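# Hang the long rail by its hooks on two posts

## Task

Place the long rail on the two posts so that each end hook sits fully down in the slot marked in red. When finished, the posts must bear the rail's weight, and only the posts and the robot may be in contact with it. It must stay up without help: if a gripper is still touching it, the rail must not roll or drop noticeably once the robot lets go. A rail that stays up only because the robot holds it does not count.

## Robot and tools

Robot: two arms, left_arm and right_arm, each with a parallel two-finger gripper. Bases in the scene frame: left_arm at (+0.024, +0.233, 0) m, quat_wxyz (+0.995, 0, 0, -0.095); right_arm at (-0.046, -0.309, 0) m, quat_wxyz (+0.995, 0, 0, +0.102). The names do not refer to sides of any picture.

Scene frame: origin on the table surface midway between the arms, +x out across the table, +z up, left_arm toward +y. Result poses are given in this frame: end_effector_position in metres and end_effector_quat_wxyz. That position is the point between the finger pads, roughly 1 cm short of the fingertips, and may be reported slightly wrong when an arm reaches far. Gripper axes: fingers extend along its +z, close and open along its y.

The 14-number row (used by execute_actions rows and by move target): left_arm dx, dy, dz, rx, ry, rz, opening, then right_arm the same seven. Always all 14, each in [-1, 1]. dx..rz are an offset, not a pose, in the gripper's own axes, counted from that gripper's pose in the latest result that displayed it (before any result in the scene shows it, or for later calls in the same reply, from where the arm is when the action begins). Scale: 1.0 equals 0.6 m of travel or 180 degrees; rx, ry, rz form a single rotation vector. Opening is absolute: +1 is fully open (0.094 m), -1 closed. All zeros do not mean stay still; they return the arm to the reference pose.

execute_actions: argument actions, a list with zero or one item, plus optional pictures (boolean). Empty list: just report the state. Action item: rows (1 to 15 rows) and steps (1 to 15, default 15); each row is one 1/30 s control step, and the final row repeats to fill remaining steps. Every row is counted from the same reference pose, not from the row before it. Wait item: only steps, up to 300, counted from the previous result, so thinking time uses some of them. A refused call does nothing.

move: target is one 14-number row as above; speed is the top path speed in m/s, 0.002 to 0.5, default 0.25 (rotation up to twice that in rad/s). Both grippers travel straight lines to their targets, finishing together, lasting 0.5 to 10 s; longer paths get cut off at 10 s. Rotation takes the shorter way. Paths ignore obstacles and the other arm. Grippers can trail, drift off the line or overshoot speed, especially with a nearly straight arm. Opening is applied when the move begins. Faster contact hits harder; aiming deeper past a contact pushes harder.

wait: seconds, 0 to 10; the robot gets nothing new meanwhile. zoom_image: camera (cam_head_left, cam_head_right, cam_high, cam_low, cam_left_wrist, cam_right_wrist; all 504x504) and region [x0, y0, x1, y1] in pixels from the top-left, at most 504 by 504. read_manual: section, only "licences"; no motion. finished_scene: scene, the number of the current scene; it ends and grades the scene permanently.

Reading results: the state line gives each gripper's pose; grip_measured is the measured finger opening on the command scale (the last Joint positions value is that opening in metres). Hand target shows where the controller is currently steering each gripper. HELD marks control steps where part of the command was withheld; "pose unreachable" names an arm whose command the clearance check altered or blocked. A move adds a "move:" line with its ending (done, off_target, moving, held, fault) and limits: paced means the pose was clipped; held means some steps were blocked, after which the arm may jump faster than speed. Distances to each target are listed too. FAULT lines report arm stops; MOTOR HOT warns at 75 °C.

Control behaviour: each step the commanded pose is limited to 70 mm and 16 degrees from the measured pose, then solved by damped IK favouring position over orientation. After an action, the arm continues only to its last clipped pose, so far targets need several calls; check the result. Arms usually settle a centimetre or more low, and repeated zeros let them sag further: to hold an arm still, send the correction back to its desired pose in the first call of a reply and zeros afterward, raising the aim if it keeps drooping.

Joint limits (rad): waist -2.618..3.054, shoulder 0..3.142, elbow 0..3.142, wrist pitch -1.571..1.571, wrist yaw -1.571..1.571, wrist roll -2.094..2.094.

Gripping: to hold something, keep the commanded opening below grip_measured, about 0.03 under for a firm hold, less for a light one. Finger force tops out near 50 to 62 N per pad, weaker on very thin parts, with a brief spike on first contact. Readings may be biased by up to about 1 mm per gripper.

Avoid: dropping the rail or letting it slip, slamming or pushing hard, anything leaving the table (that fails the job), and the arms striking or squeezing each other. Brief external tugs on held parts can occur. Holding loads heats motors: at 90 °C the arm halts for 10 s, at 100 °C it goes limp and falls, so do not hold the rail longer than needed. Faster, smoother, lower-effort work is better.

Each tool is called after "Emit:" in YAML: its name, and indented under it one key for each argument.

## Session

Emit:
execute_actions:
  actions: []

Scene clock: 0.00 s of 5400.00 s.
left_arm: end_effector_position=(+0.1121, +0.6363, +0.3476) grip_measured=+1.000 end_effector_quat_wxyz=(-0.305, +0.807, -0.199, -0.465) | right_arm: end_effector_position=(+0.4396, -0.4036, +0.1763) grip_measured=+1.000 end_effector_quat_wxyz=(+0.672, +0.675, +0.195, +0.234)
Joint positions: left_arm=[ 1.142  1.825  2.012 -1.307 -1.133 -1.417  0.094] | right_arm=[-0.076  2.044  1.001  1.069  1.084  1.601  0.094]
Joint velocities: left_arm=[-0.002  0.002 -0.022 -0.007 -0.007  0.037  0.   ] | right_arm=[-0.002 -0.027 -0.007 -0.007 -0.051  0.022  0.   ]
Hand target (left_arm): +0.109, +0.634, +0.353; -0.305, +0.804, -0.197, -0.471
Hand target (right_arm): +0.440, -0.403, +0.185; +0.674, +0.673, +0.190, +0.239

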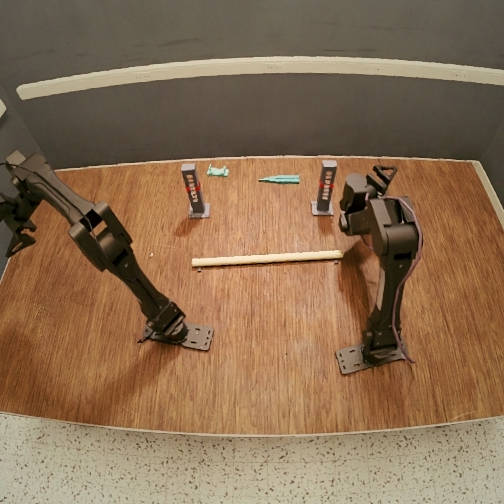

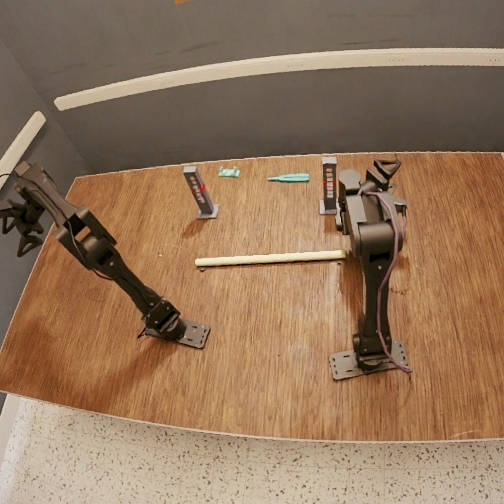

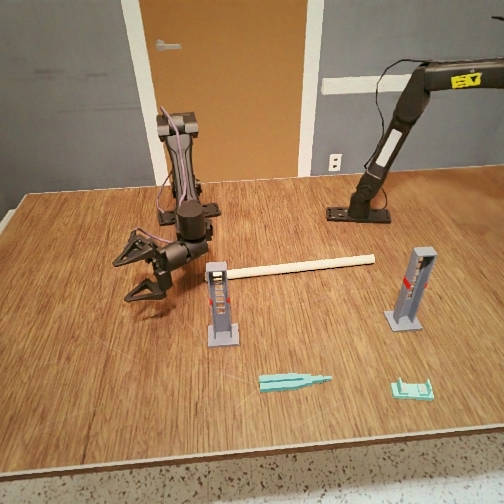

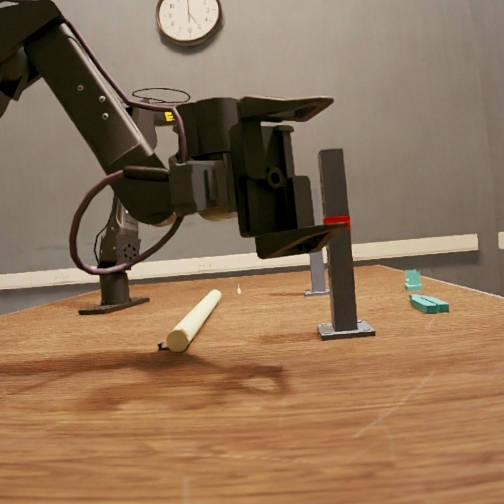

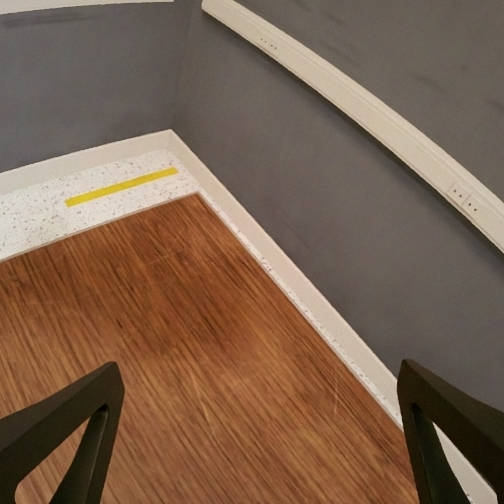

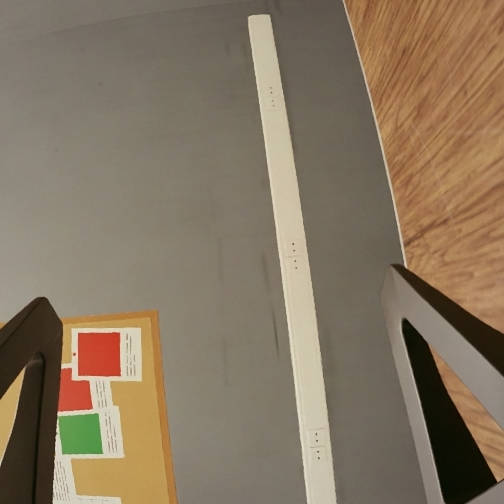

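Emit:
zoom_image:
  camera: "cam_low"
  region: [145, 315, 205, 365]

Emit:
zoom_image:
  camera: "cam_head_left"
  region: [170, 150, 360, 290]

Emit:
zoom_image:
  camera: "cam_low"
  region: [280, 140, 400, 350]

Region (145, 315, 205, 365) of cam_low's 504x504 image, scaled by 8.400, with more detail than that image has.

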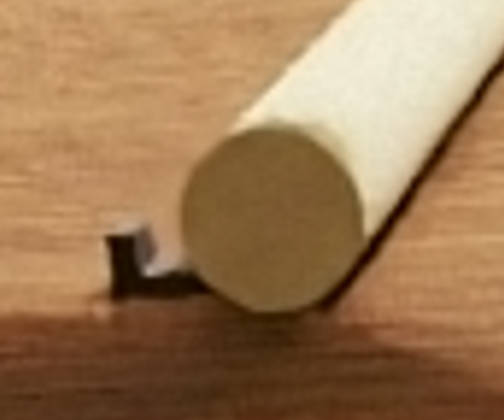

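Region (170, 150, 360, 290) of cam_head_left's 504x504 image, scaled by 2.653, with more detail than that image has; it fills the top 371 rows of this view, and the rest is white.

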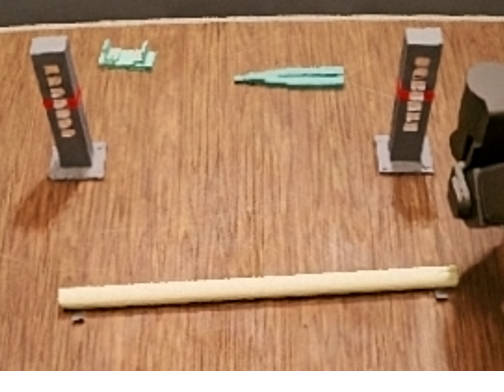

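Region (280, 140, 400, 350) of cam_low's 504x504 image, scaled by 2.400, with more detail than that image has; it fills the left 288 columns of this view, and the rest is white.

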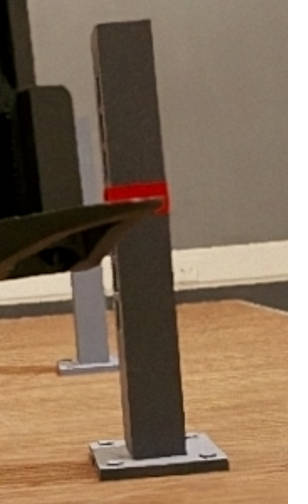

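Emit:
move:
  target: [0.5227,0.5883,-0.586,0.0248,0.3572,0.3208,0.2, 0.0047,-0.122,-0.4485,0.5148,0.2218,-0.2884,0.2]
  speed: 0.25

Scene clock: 124.53 s of 5400.00 s.
left_arm: end_effector_position=(+0.2740, +0.1355, +0.0985) grip_measured=+0.203 end_effector_quat_wxyz=(+0.050, +0.721, -0.688, -0.067) | right_arm: end_effector_position=(+0.2902, -0.1883, +0.0902) grip_measured=+0.203 end_effector_quat_wxyz=(-0.053, +0.690, +0.718, -0.078)
Joint positions: left_arm=[-0.16   1.721  1.337 -1.351  0.038 -1.966  0.057] | right_arm=[ 0.124  2.093  1.8   -1.466 -0.023  1.858  0.057]
Joint velocities: left_arm=[-0.017  0.017  0.007 -0.007  0.066 -0.007  0.001] | right_arm=[-0.007 -0.007 -0.002 -0.007  0.022 -0.037  0.   ]
Hand target (left_arm): +0.278, +0.132, +0.100; +0.049, +0.719, -0.691, -0.061
Hand target (right_arm): +0.291, -0.184, +0.099; -0.054, +0.685, +0.723, -0.073
Off the commanded pose (left_arm): 0.009 m, 2 deg.
Off the commanded pose (right_arm): 0.012 m, 2 deg.
After step 90, 117.00 s passed at rest.
move: off_target (right_arm)

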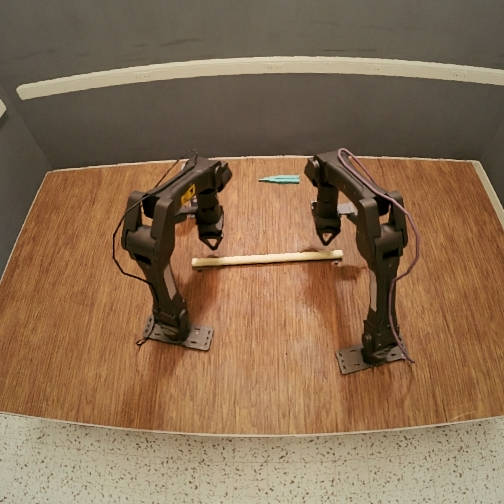

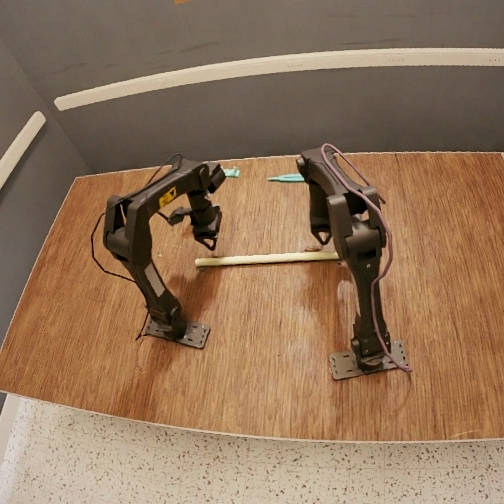

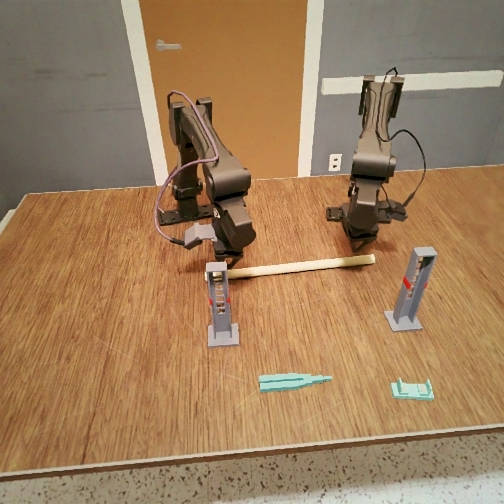

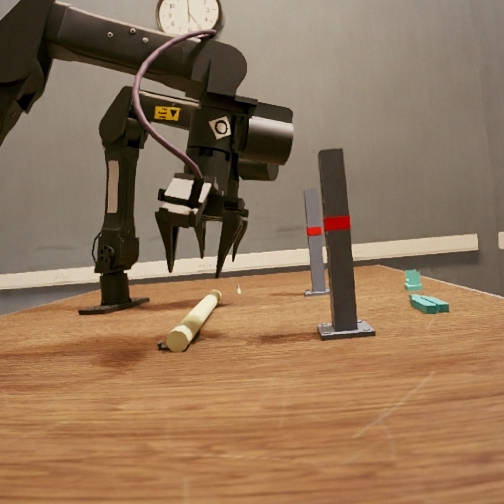

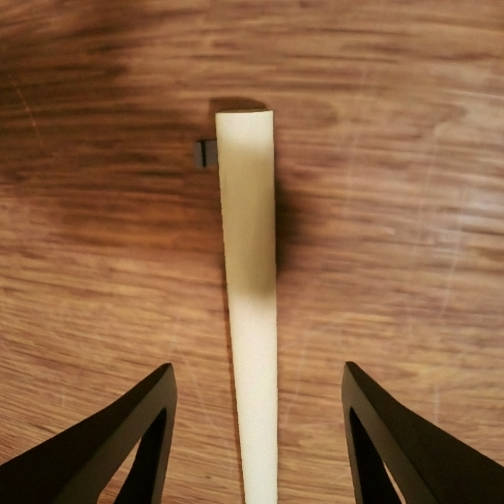

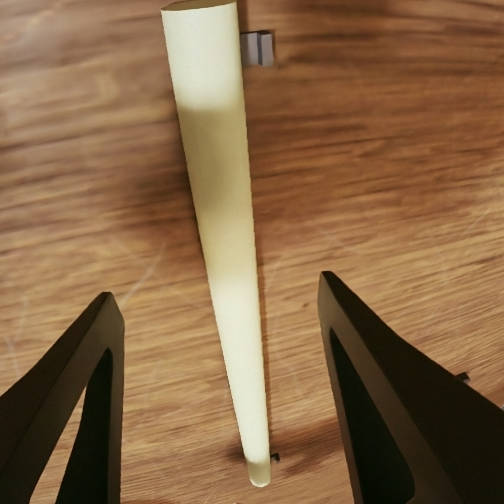

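Emit:
zoom_image:
  camera: "cam_low"
  region: [140, 200, 270, 360]

Region (140, 200, 270, 360) of cam_low's 504x504 image, scaled by 3.150, with more detail than that image has; it fills the left 410 columns of this view, and the rest is white.

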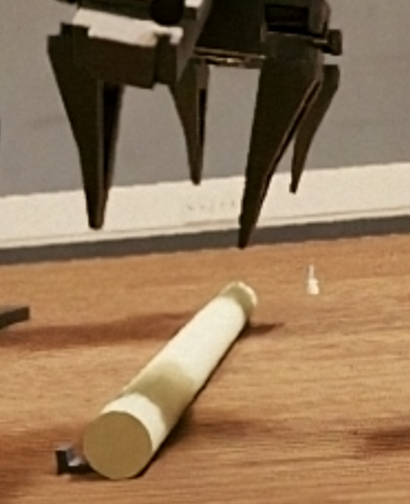

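Emit:
move:
  target: [0,0.005,0.1235,0,0,0,-0.1, 0,-0.0083,0.093,0,0,0,-0.1]
  speed: 0.08

Emit:
zoom_image:
  camera: "cam_low"
  region: [140, 250, 260, 360]

Scene clock: 209.90 s of 5400.00 s.
left_arm: end_effector_position=(+0.2627, +0.1367, +0.0296) grip_measured=-0.097 end_effector_quat_wxyz=(+0.048, +0.721, -0.688, -0.061) | right_arm: end_effector_position=(+0.2756, -0.1931, +0.0316) grip_measured=-0.097 end_effector_quat_wxyz=(-0.059, +0.689, +0.717, -0.087)
Joint positions: left_arm=[-0.17   1.742  1.078 -1.058  0.04  -1.976  0.042] | right_arm=[ 0.124  2.093  1.559 -1.245 -0.024  1.857  0.042]
Joint velocities: left_arm=[-0.002 -0.002  0.007 -0.037 -0.037 -0.022  0.   ] | right_arm=[ 0.007  0.007  0.002  0.007 -0.007 -0.051 -0.001]
Hand target (left_arm): +0.259, +0.136, +0.026; +0.050, +0.721, -0.687, -0.067
Hand target (right_arm): +0.274, -0.190, +0.036; -0.054, +0.689, +0.718, -0.078
Off the commanded pose (left_arm): 0.005 m, 1 deg.
Off the commanded pose (right_arm): 0.005 m, 1 deg.
After step 90, 80.90 s passed at rest.
move: done

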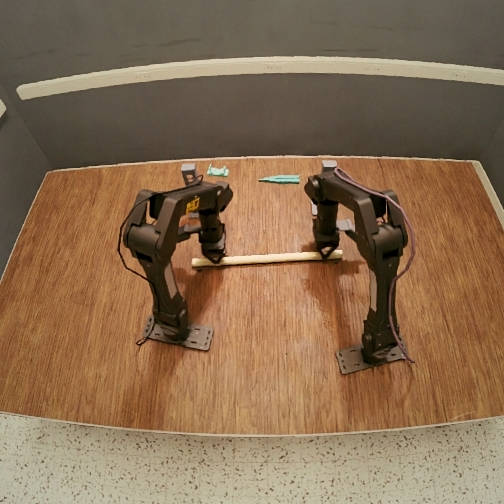

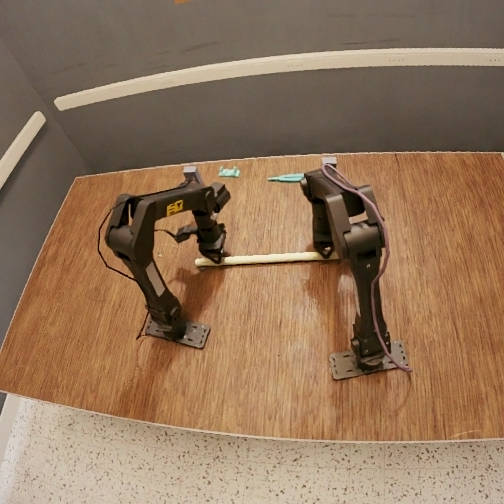

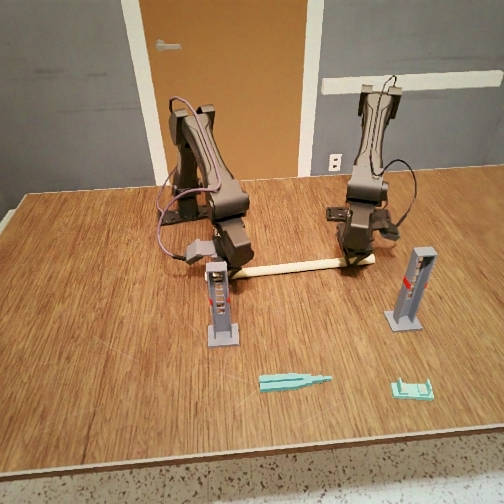

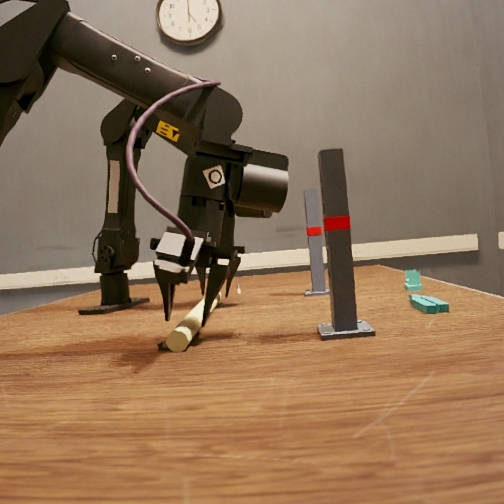

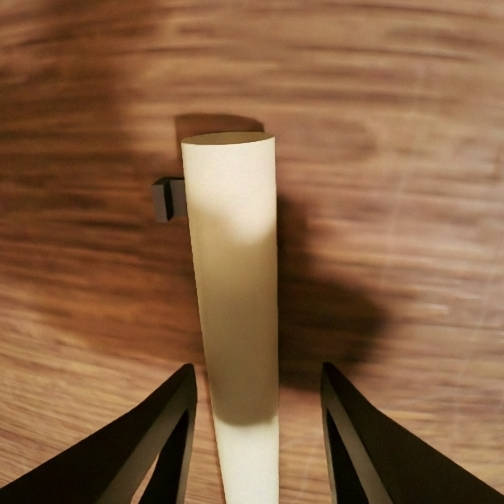

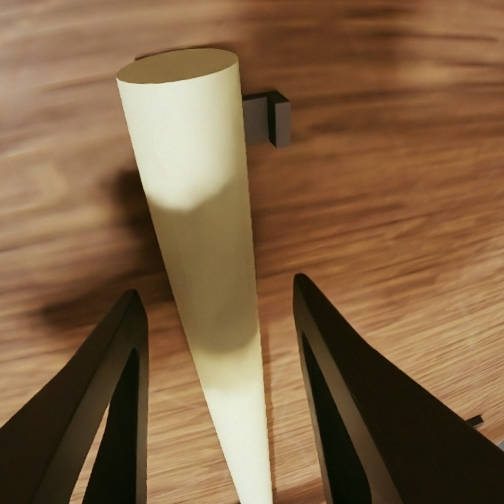

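Region (140, 250, 260, 360) of cam_low's 504x504 image, scaled by 4.200, with more detail than that image has; it fills the top 462 rows of this view, and the rest is white.

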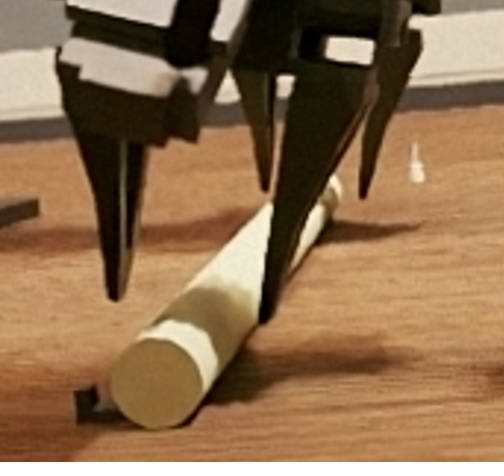

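Emit:
execute_actions:
  actions:
    - {"rows": [[0.0008,0.0066,0.0088,-0.0035,0,0,-0.1, 0.0054,-0.0039,-0.0049,-0.006,0,0,-0.1],[0.0008,0.0080,0.0106,-0.0035,0,0,-0.1, 0.0057,-0.0038,-0.0030,-0.006,0,0,-0.1],[0.0008,0.0094,0.0125,-0.0035,0,0,-0.1, 0.0061,-0.0038,-0.0012,-0.006,0,0,-0.12],[0.0008,0.0108,0.0144,-0.0035,0,0,-0.1, 0.0064,-0.0037,0.0007,-0.006,0,0,-0.14],[0.0008,0.0122,0.0162,-0.0035,0,0,-0.1, 0.0068,-0.0037,0.0026,-0.006,0,0,-0.16],[0.0008,0.0135,0.0181,-0.0035,0,0,-0.1, 0.0072,-0.0036,0.0045,-0.006,0,0,-0.18],[0.0008,0.0135,0.0200,-0.0035,0,0,-0.12, 0.0075,-0.0036,0.0064,-0.006,0,0,-0.2],[0.0008,0.0135,0.0218,-0.0035,0,0,-0.14, 0.0079,-0.0035,0.0083,-0.006,0,0,-0.2],[0.0008,0.0135,0.0237,-0.0035,0,0,-0.16, 0.0082,-0.0035,0.0101,-0.006,0,0,-0.2],[0.0008,0.0135,0.0256,-0.0035,0,0,-0.18, 0.0086,-0.0034,0.0120,-0.006,0,0,-0.2],[0.0008,0.0135,0.0274,-0.0035,0,0,-0.2, 0.0089,-0.0034,0.0139,-0.006,0,0,-0.2],[0.0008,0.0135,0.0293,-0.0035,0,0,-0.2, 0.0093,-0.0033,0.0158,-0.006,0,0,-0.2]], "steps": 15}
  pictures: false

Emit:
execute_actions:
  actions:
    - {"steps": 15}

Emit:
zoom_image:
  camera: "cam_low"
  region: [140, 250, 260, 360]

Scene clock: 254.63 s of 5400.00 s.
left_arm: end_effector_position=(+0.2545, +0.1373, +0.0174) grip_measured=-0.197 end_effector_quat_wxyz=(+0.051, +0.720, -0.689, -0.064) | right_arm: end_effector_position=(+0.2717, -0.1907, +0.0219) grip_measured=-0.197 end_effector_quat_wxyz=(-0.057, +0.688, +0.718, -0.087)
Joint positions: left_arm=[-0.176  1.742  1.023 -1.01   0.044 -1.979  0.038] | right_arm=[ 0.135  2.093  1.519 -1.204 -0.024  1.866  0.038]
Joint velocities: left_arm=[ 0.002 -0.002 -0.017 -0.007  0.022 -0.007 -0.   ] | right_arm=[ 0.007 -0.007 -0.027  0.066  0.066 -0.022 -0.001]
Hand target (left_arm): +0.252, +0.136, +0.014; +0.052, +0.721, -0.688, -0.065
Hand target (right_arm): +0.271, -0.188, +0.023; -0.052, +0.689, +0.718, -0.080
Off the commanded pose (left_arm): 0.005 m, 0 deg.
Off the commanded pose (right_arm): 0.003 m, 1 deg.
Steps of this call (steps 1 to 90: nothing new was sent; then 41.23 s passed at rest; steps 91 to 105: all 15 steps of this action). Readings (end_effector_position):
91: left_arm (+0.2631, +0.1364, +0.0296) | right_arm (+0.2759, -0.1930, +0.0315)
92: left_arm (+0.2631, +0.1364, +0.0292) | right_arm (+0.2761, -0.1929, +0.0314)
94: left_arm (+0.2623, +0.1365, +0.0274) | right_arm (+0.2767, -0.1924, +0.0310)
98: left_arm (+0.2562, +0.1379, +0.0220) | right_arm (+0.2739, -0.1918, +0.0269)
105: the state above

Scene clock: 255.13 s of 5400.00 s.
left_arm: end_effector_position=(+0.2570, +0.1364, +0.0169) grip_measured=-0.197 end_effector_quat_wxyz=(+0.049, +0.721, -0.689, -0.059) | right_arm: end_effector_position=(+0.2738, -0.1900, +0.0213) grip_measured=-0.197 end_effector_quat_wxyz=(-0.055, +0.689, +0.718, -0.083)
Joint positions: left_arm=[-0.176  1.742  1.022 -0.998  0.044 -1.98   0.038] | right_arm=[ 0.135  2.093  1.518 -1.195 -0.024  1.867  0.038]
Joint velocities: left_arm=[ 0.022 -0.002 -0.012  0.022  0.007  0.066 -0.   ] | right_arm=[ 0.012 -0.002 -0.002  0.051 -0.022  0.007 -0.001]
Hand target (left_arm): +0.252, +0.136, +0.014; +0.052, +0.721, -0.688, -0.065
Hand target (right_arm): +0.271, -0.188, +0.023; -0.052, +0.689, +0.718, -0.080
Off the commanded pose (left_arm): 0.006 m, 1 deg.
Off the commanded pose (right_arm): 0.003 m, 0 deg.
Steps of this call (steps 1 to 15: nothing new was sent). Readings (end_effector_position):
1: left_arm (+0.2548, +0.1372, +0.0172) | right_arm (+0.2720, -0.1906, +0.0217)
2: left_arm (+0.2552, +0.1370, +0.0172) | right_arm (+0.2724, -0.1905, +0.0216)
4: left_arm (+0.2559, +0.1368, +0.0171) | right_arm (+0.2730, -0.1903, +0.0215)
8: left_arm (+0.2566, +0.1365, +0.0169) | right_arm (+0.2735, -0.1901, +0.0214)
15: the state above

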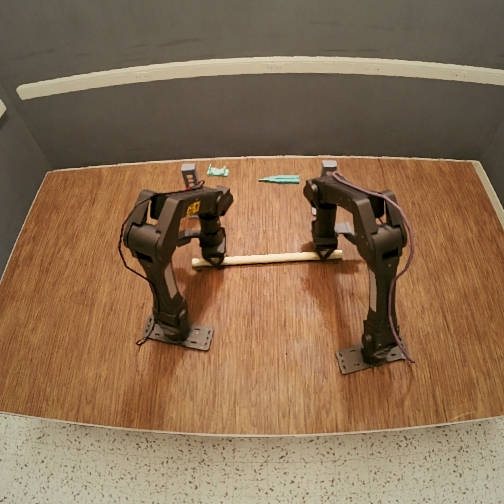

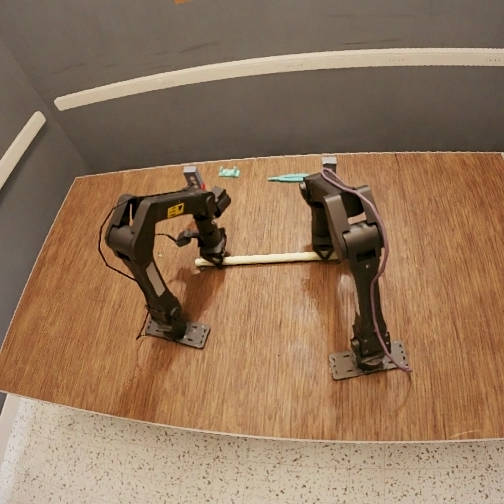

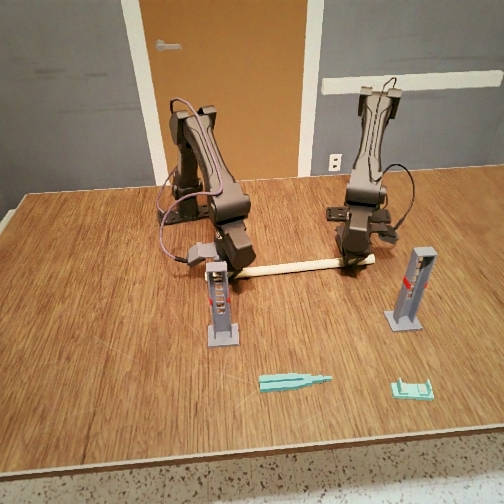

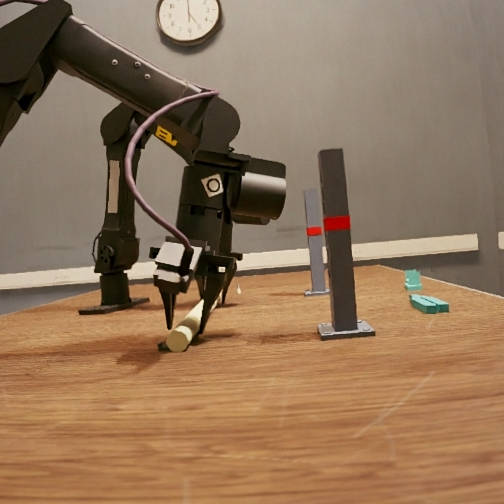

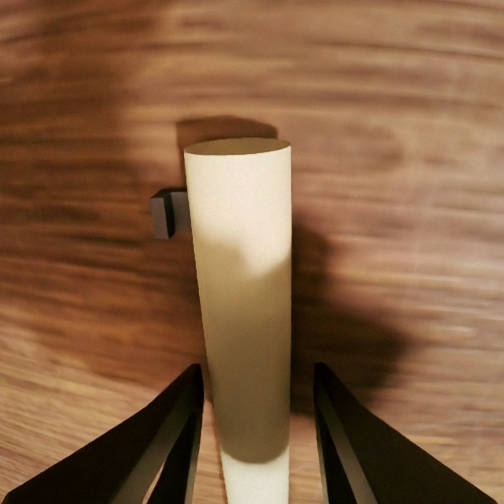

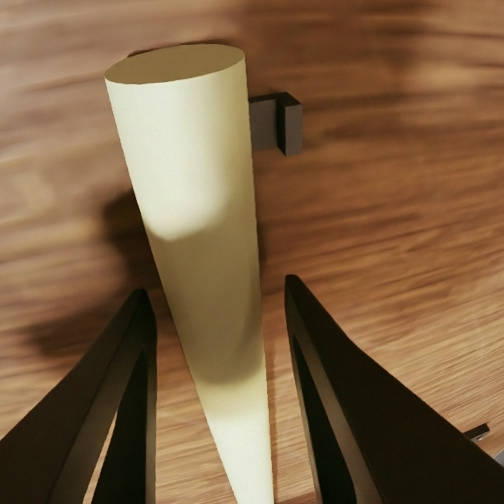

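Region (140, 250, 260, 360) of cam_low's 504x504 image, scaled by 4.200, with more detail than that image has; it fills the top 462 rows of this view, and the rest is white.

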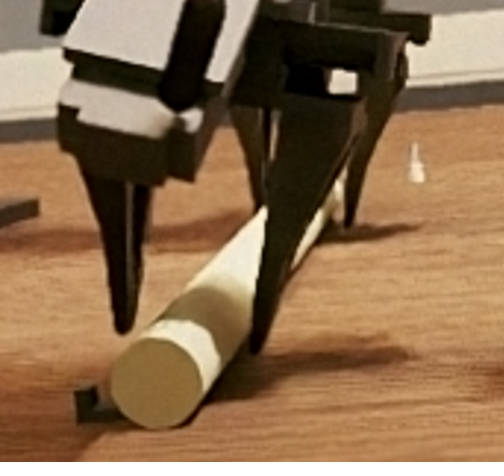

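Emit:
execute_actions:
  actions:
    - {"rows": [[0.0005,0.008,0.0068,-0.004,0,0,-0.22, 0.0035,-0.004,0.0002,-0.002,0,0,-0.22],[0.0005,0.0087,0.0068,-0.004,0,0,-0.24, 0.0036,-0.004,0.0017,-0.002,0,0,-0.24],[0.0005,0.0094,0.0068,-0.004,0,0,-0.26, 0.0036,-0.004,0.0032,-0.002,0,0,-0.26],[0.0005,0.0101,0.0068,-0.004,0,0,-0.28, 0.0037,-0.004,0.0047,-0.002,0,0,-0.28],[0.0005,0.0108,0.0068,-0.004,0,0,-0.30, 0.0037,-0.004,0.0062,-0.002,0,0,-0.30],[0.0005,0.011,0.0068,-0.004,0,0,-0.32, 0.0038,-0.004,0.0077,-0.002,0,0,-0.32],[0.0005,0.011,0.0068,-0.004,0,0,-0.34, 0.0038,-0.004,0.0092,-0.002,0,0,-0.34],[0.0005,0.011,0.0068,-0.004,0,0,-0.35, 0.0038,-0.004,0.0105,-0.002,0,0,-0.35]], "steps": 15}
  pictures: false

Emit:
execute_actions:
  actions:
    - {"steps": 12}
  pictures: false

Scene clock: 273.07 s of 5400.00 s.
left_arm: end_effector_position=(+0.2543, +0.1368, +0.0149) grip_measured=-0.347 end_effector_quat_wxyz=(+0.051, +0.721, -0.689, -0.061) | right_arm: end_effector_position=(+0.2722, -0.1905, +0.0163) grip_measured=-0.347 end_effector_quat_wxyz=(-0.055, +0.689, +0.718, -0.082)
Joint positions: left_arm=[-0.176  1.742  1.013 -0.994  0.047 -1.98   0.031] | right_arm=[ 0.135  2.093  1.497 -1.173 -0.024  1.867  0.031]
Joint velocities: left_arm=[-0.017  0.002 -0.007  0.081 -0.007 -0.007 -0.001] | right_arm=[-0.002 -0.002  0.002 -0.037  0.022  0.007 -0.   ]
Hand target (left_arm): +0.250, +0.136, +0.014; +0.053, +0.720, -0.689, -0.064
Hand target (right_arm): +0.270, -0.188, +0.016; -0.053, +0.689, +0.718, -0.080
Off the commanded pose (left_arm): 0.005 m, 0 deg.
Off the commanded pose (right_arm): 0.003 m, 0 deg.
Steps of this call (steps 1 to 90: nothing new was sent; then 14.43 s passed at rest; steps 91 to 105: all 15 steps of this action). Readings (end_effector_position):
91: left_arm (+0.2571, +0.1363, +0.0169) | right_arm (+0.2738, -0.1900, +0.0213)
92: left_arm (+0.2571, +0.1362, +0.0169) | right_arm (+0.2739, -0.1899, +0.0213)
94: left_arm (+0.2571, +0.1360, +0.0169) | right_arm (+0.2745, -0.1897, +0.0212)
98: left_arm (+0.2572, +0.1357, +0.0168) | right_arm (+0.2743, -0.1898, +0.0187)
105: the state above

Scene clock: 273.47 s of 5400.00 s.
left_arm: end_effector_position=(+0.2543, +0.1367, +0.0149) grip_measured=-0.347 end_effector_quat_wxyz=(+0.051, +0.721, -0.689, -0.061) | right_arm: end_effector_position=(+0.2729, -0.1903, +0.0162) grip_measured=-0.347 end_effector_quat_wxyz=(-0.054, +0.689, +0.718, -0.081)
Joint positions: left_arm=[-0.176  1.742  1.013 -0.994  0.048 -1.98   0.031] | right_arm=[ 0.135  2.093  1.497 -1.17  -0.024  1.867  0.031]
Joint velocities: left_arm=[-0.007 -0.007 -0.007 -0.037 -0.037  0.007 -0.   ] | right_arm=[-0.012 -0.007  0.007 -0.037 -0.037  0.051  0.001]
Hand target (left_arm): +0.250, +0.136, +0.014; +0.053, +0.720, -0.689, -0.064
Hand target (right_arm): +0.270, -0.188, +0.016; -0.053, +0.689, +0.718, -0.080
Off the commanded pose (left_arm): 0.005 m, 0 deg.
Off the commanded pose (right_arm): 0.004 m, 0 deg.
Steps of this call (steps 1 to 12: nothing new was sent). Readings (end_effector_position):
1: left_arm (+0.2543, +0.1368, +0.0149) | right_arm (+0.2724, -0.1905, +0.0163)
2: left_arm (+0.2543, +0.1368, +0.0149) | right_arm (+0.2726, -0.1904, +0.0162)
4: left_arm (+0.2543, +0.1368, +0.0149) | right_arm (+0.2728, -0.1904, +0.0162)
8: left_arm (+0.2543, +0.1367, +0.0149) | right_arm (+0.2729, -0.1903, +0.0162)
12: the state above

Now close the grippers gradually.

Emit:
execute_actions:
  actions:
    - {"rows": [[0,0.004,0,0,0,0,-0.37, 0.002,-0.003,0,0,0,0,-0.37],[0,0.004,0,0,0,0,-0.39, 0.002,-0.003,0,0,0,0,-0.39],[0,0.004,0,0,0,0,-0.41, 0.002,-0.003,0,0,0,0,-0.41],[0,0.004,0,0,0,0,-0.43, 0.002,-0.003,0,0,0,0,-0.43],[0,0.004,0,0,0,0,-0.445, 0.002,-0.003,0,0,0,0,-0.445],[0,0.004,0,0,0,0,-0.46, 0.002,-0.003,0,0,0,0,-0.46],[0,0.004,0,0,0,0,-0.47, 0.002,-0.003,0,0,0,0,-0.47],[0,0.004,0,0,0,0,-0.48, 0.002,-0.003,0,0,0,0,-0.48],[0,0.004,0,0,0,0,-0.49, 0.002,-0.003,0,0,0,0,-0.49],[0,0.004,0,0,0,0,-0.50, 0.002,-0.003,0,0,0,0,-0.50],[0,0.004,0,0,0,0,-0.51, 0.002,-0.003,0,0,0,0,-0.51],[0,0.004,0,0,0,0,-0.52, 0.002,-0.003,0,0,0,0,-0.52]], "steps": 15}
  pictures: false

Emit:
execute_actions:
  actions:
    - {"steps": 10}

Scene clock: 286.83 s of 5400.00 s.
left_arm: end_effector_position=(+0.2545, +0.1366, +0.0149) grip_measured=-0.478 end_effector_quat_wxyz=(+0.051, +0.721, -0.689, -0.061) | right_arm: end_effector_position=(+0.2731, -0.1902, +0.0161) grip_measured=-0.482 end_effector_quat_wxyz=(-0.054, +0.689, +0.718, -0.081)
Joint positions: left_arm=[-0.176  1.742  1.013 -0.993  0.048 -1.98   0.025] | right_arm=[ 0.135  2.093  1.497 -1.169 -0.024  1.867  0.024]
Joint velocities: left_arm=[-0.012 -0.007  0.002 -0.037  0.066 -0.066  0.   ] | right_arm=[ 0.017  0.012 -0.007  0.037  0.007 -0.022  0.   ]
Hand target (left_arm): +0.252, +0.137, +0.015; +0.051, +0.721, -0.689, -0.061
Hand target (right_arm): +0.271, -0.189, +0.017; -0.054, +0.689, +0.718, -0.081
Off the commanded pose (left_arm): 0.003 m, 0 deg.
Off the commanded pose (right_arm): 0.002 m, 0 deg.
Steps of this call (steps 1 to 90: nothing new was sent; then 9.87 s passed at rest; steps 91 to 105: all 15 steps of this action). Readings (end_effector_position):
91: left_arm (+0.2543, +0.1367, +0.0149) | right_arm (+0.2730, -0.1903, +0.0162)
92: left_arm (+0.2543, +0.1367, +0.0149) | right_arm (+0.2730, -0.1903, +0.0162)
94: left_arm (+0.2543, +0.1367, +0.0149) | right_arm (+0.2730, -0.1903, +0.0162)
98: left_arm (+0.2544, +0.1366, +0.0149) | right_arm (+0.2731, -0.1902, +0.0161)
105: the state above

Scene clock: 287.17 s of 5400.00 s.
left_arm: end_effector_position=(+0.2545, +0.1366, +0.0149) grip_measured=-0.478 end_effector_quat_wxyz=(+0.051, +0.721, -0.689, -0.061) | right_arm: end_effector_position=(+0.2731, -0.1902, +0.0161) grip_measured=-0.482 end_effector_quat_wxyz=(-0.054, +0.689, +0.718, -0.081)
Joint positions: left_arm=[-0.176  1.742  1.013 -0.993  0.048 -1.98   0.025] | right_arm=[ 0.135  2.093  1.497 -1.169 -0.024  1.867  0.024]
Joint velocities: left_arm=[-0.032 -0.002  0.002 -0.022  0.007  0.007  0.001] | right_arm=[-0.002 -0.017 -0.002  0.007  0.037  0.022 -0.   ]
Hand target (left_arm): +0.252, +0.137, +0.015; +0.051, +0.721, -0.689, -0.061
Hand target (right_arm): +0.271, -0.189, +0.017; -0.054, +0.689, +0.718, -0.081
Off the commanded pose (left_arm): 0.003 m, 0 deg.
Off the commanded pose (right_arm): 0.002 m, 0 deg.
Steps of this call (steps 1 to 10: nothing new was sent). Readings (end_effector_position):
1: left_arm (+0.2545, +0.1366, +0.0149) | right_arm (+0.2731, -0.1902, +0.0161)
2: left_arm (+0.2545, +0.1366, +0.0149) | right_arm (+0.2731, -0.1902, +0.0161)
4: left_arm (+0.2545, +0.1366, +0.0149) | right_arm (+0.2731, -0.1902, +0.0161)
8: left_arm (+0.2545, +0.1366, +0.0149) | right_arm (+0.2731, -0.1902, +0.0161)
10: the state above

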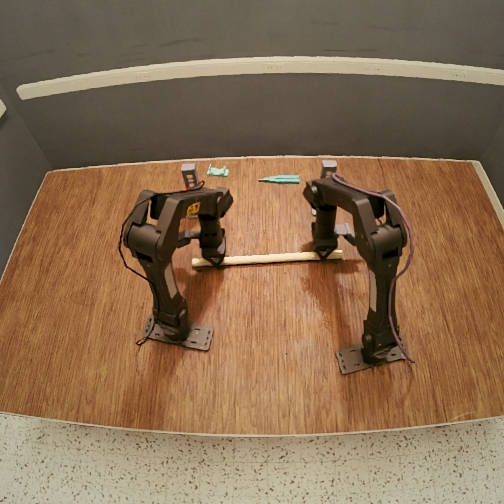

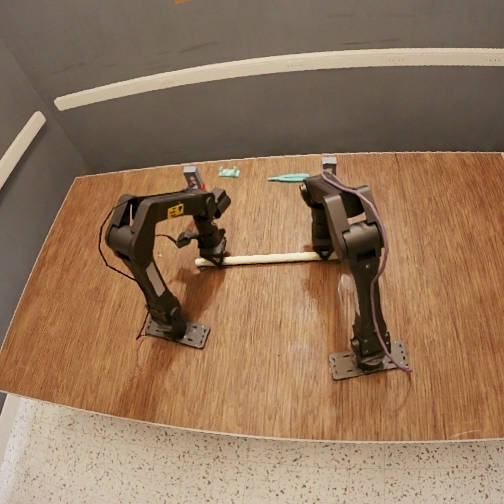

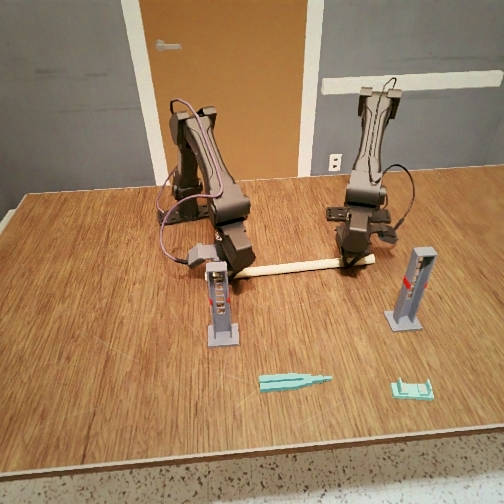

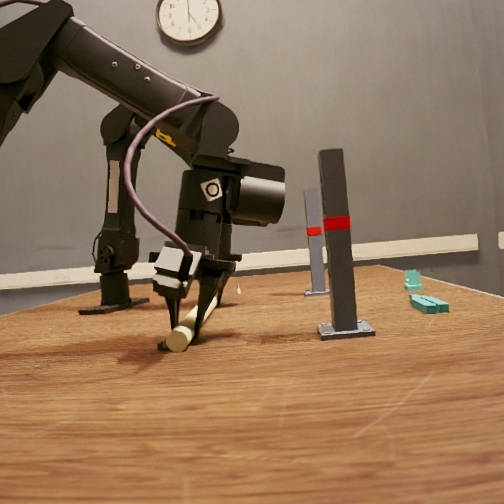

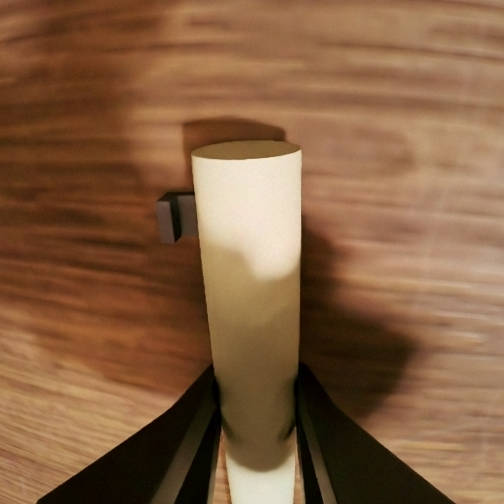

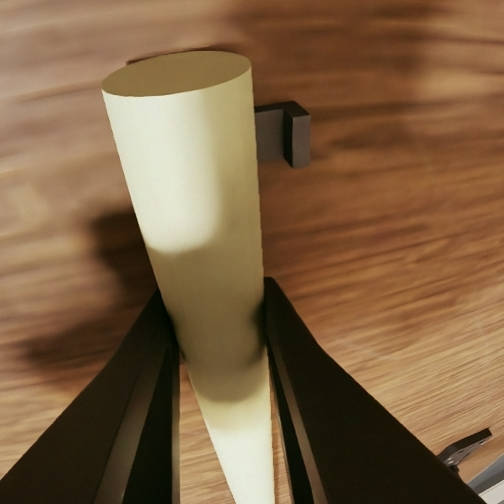

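Emit:
move:
  target: [-0.002,0.0184,-0.1153,0,0,0,-0.52, -0.004,-0.0222,-0.1144,0,0,0,-0.52]
  speed: 0.08

Emit:
move:
  target: [-0.0257,-0.1877,-0.0548,0.3447,0.0039,0.0108,-0.52, 0.0245,0.1548,-0.0565,-0.3436,-0.0002,0.0286,-0.52]
  speed: 0.15

Scene clock: 328.70 s of 5400.00 s.
left_arm: end_effector_position=(+0.2526, +0.1379, +0.0713) grip_measured=-0.478 end_effector_quat_wxyz=(+0.054, +0.720, -0.688, -0.071) | right_arm: end_effector_position=(+0.2713, -0.1894, +0.0666) grip_measured=-0.482 end_effector_quat_wxyz=(-0.064, +0.686, +0.719, -0.090)
Joint positions: left_arm=[-0.176  1.672  1.17  -1.241  0.045 -1.98   0.025] | right_arm=[ 0.135  2.061  1.652 -1.38  -0.032  1.861  0.024]
Joint velocities: left_arm=[-0.002 -0.012  0.007 -0.037 -0.022 -0.022  0.   ] | right_arm=[ 0.002 -0.017 -0.012 -0.066  0.007 -0.051 -0.001]
Hand target (left_arm): +0.254, +0.138, +0.084; +0.051, +0.721, -0.689, -0.061
Hand target (right_arm): +0.274, -0.191, +0.085; -0.054, +0.689, +0.718, -0.081
Off the commanded pose (left_arm): 0.014 m, 1 deg.
Off the commanded pose (right_arm): 0.020 m, 2 deg.
After step 90, 37.23 s passed at rest.
move: off_target (left_arm, right_arm)

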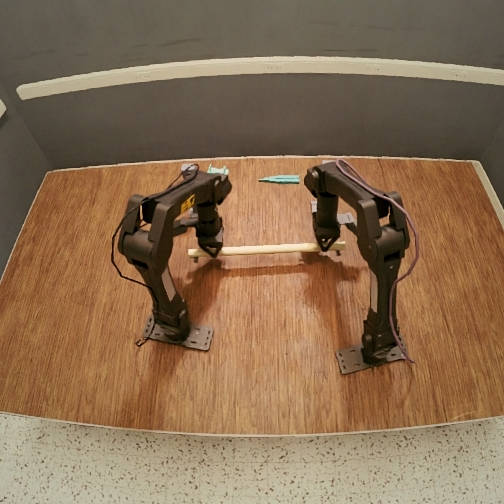

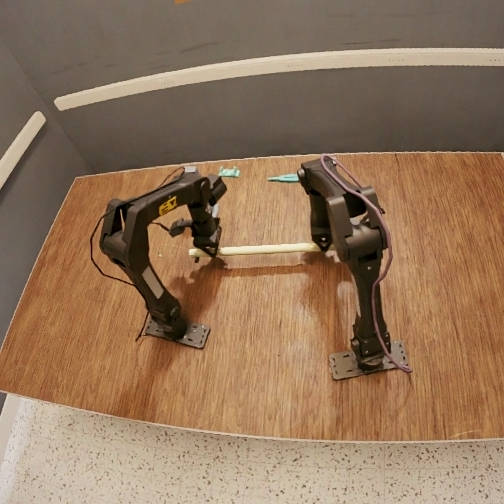

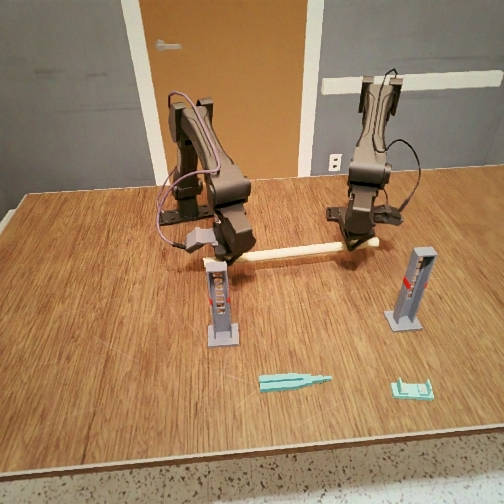

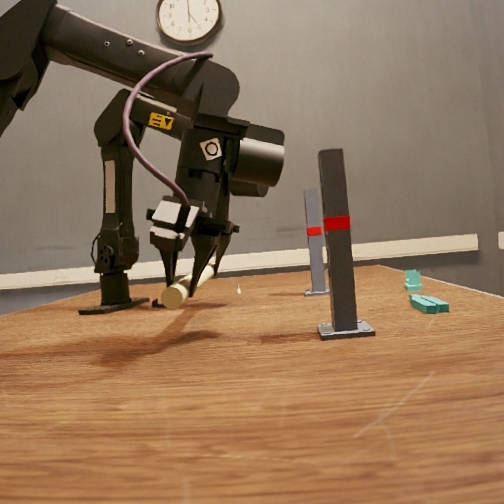

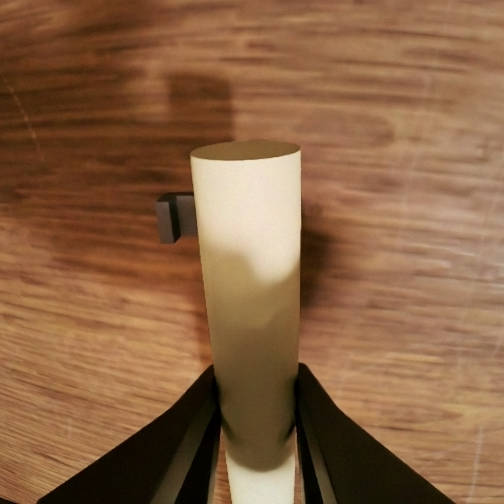

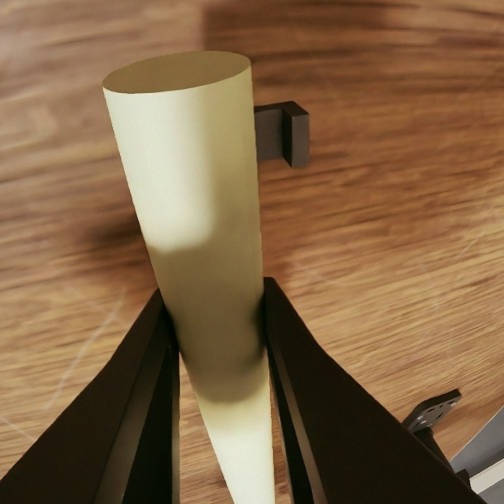

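Scene clock: 333.00 s of 5400.00 s.
left_arm: end_effector_position=(+0.3592, +0.1586, +0.0716) grip_measured=-0.478 end_effector_quat_wxyz=(-0.305, +0.645, -0.644, +0.275) | right_arm: end_effector_position=(+0.3618, -0.1677, +0.0666) grip_measured=-0.482 end_effector_quat_wxyz=(+0.276, +0.663, +0.639, +0.276)
Joint positions: left_arm=[-0.197  1.321  0.514  0.032 -0.325 -1.823  0.025] | right_arm=[ 0.265  1.706  0.889 -0.015  0.344  1.944  0.024]
Joint velocities: left_arm=[-0.002  0.002 -0.007  0.007  0.037  0.007  0.001] | right_arm=[ 0.007 -0.012 -0.017 -0.007  0.095  0.022 -0.   ]
Hand target (left_arm): +0.368, +0.160, +0.084; -0.323, +0.640, -0.632, +0.294
Hand target (right_arm): +0.367, -0.169, +0.081; +0.297, +0.658, +0.627, +0.292
Off the commanded pose (left_arm): 0.016 m, 4 deg.
Off the commanded pose (right_arm): 0.014 m, 4 deg.
move: off_target (left_arm, right_arm)

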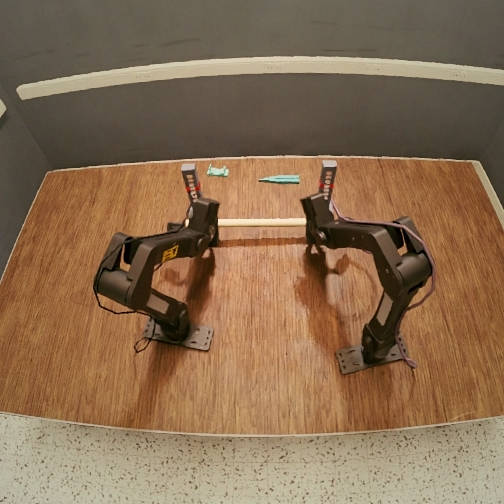

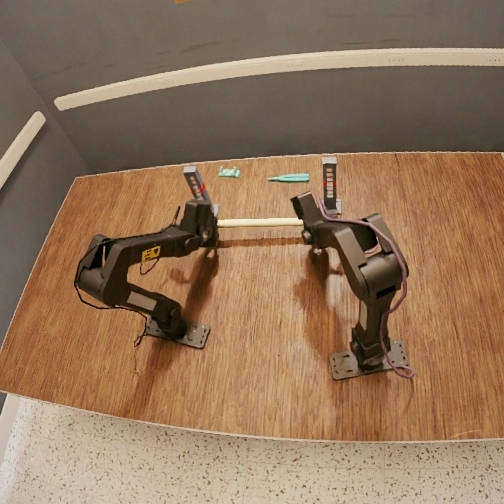

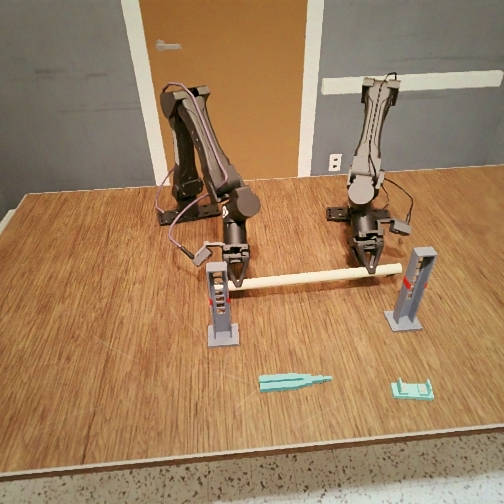

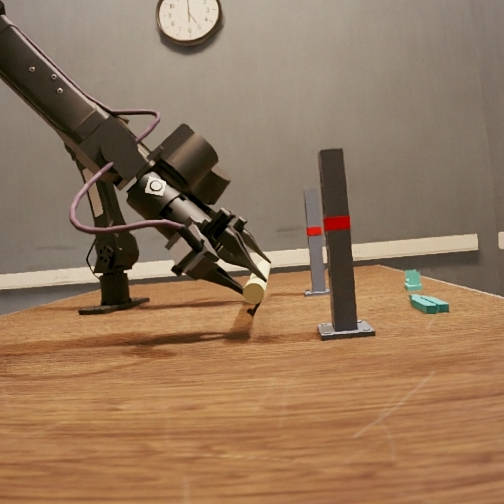

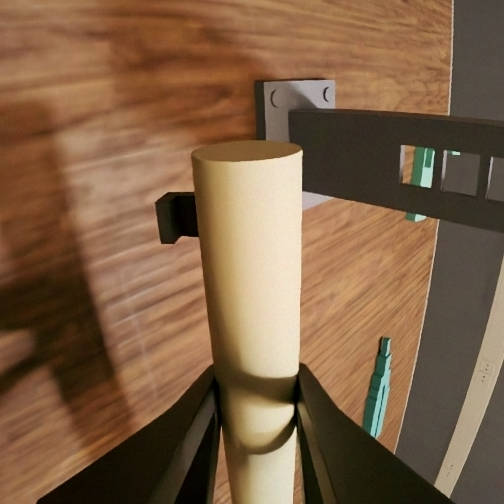

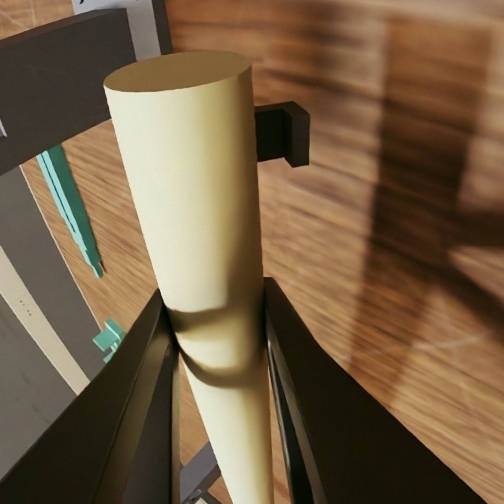

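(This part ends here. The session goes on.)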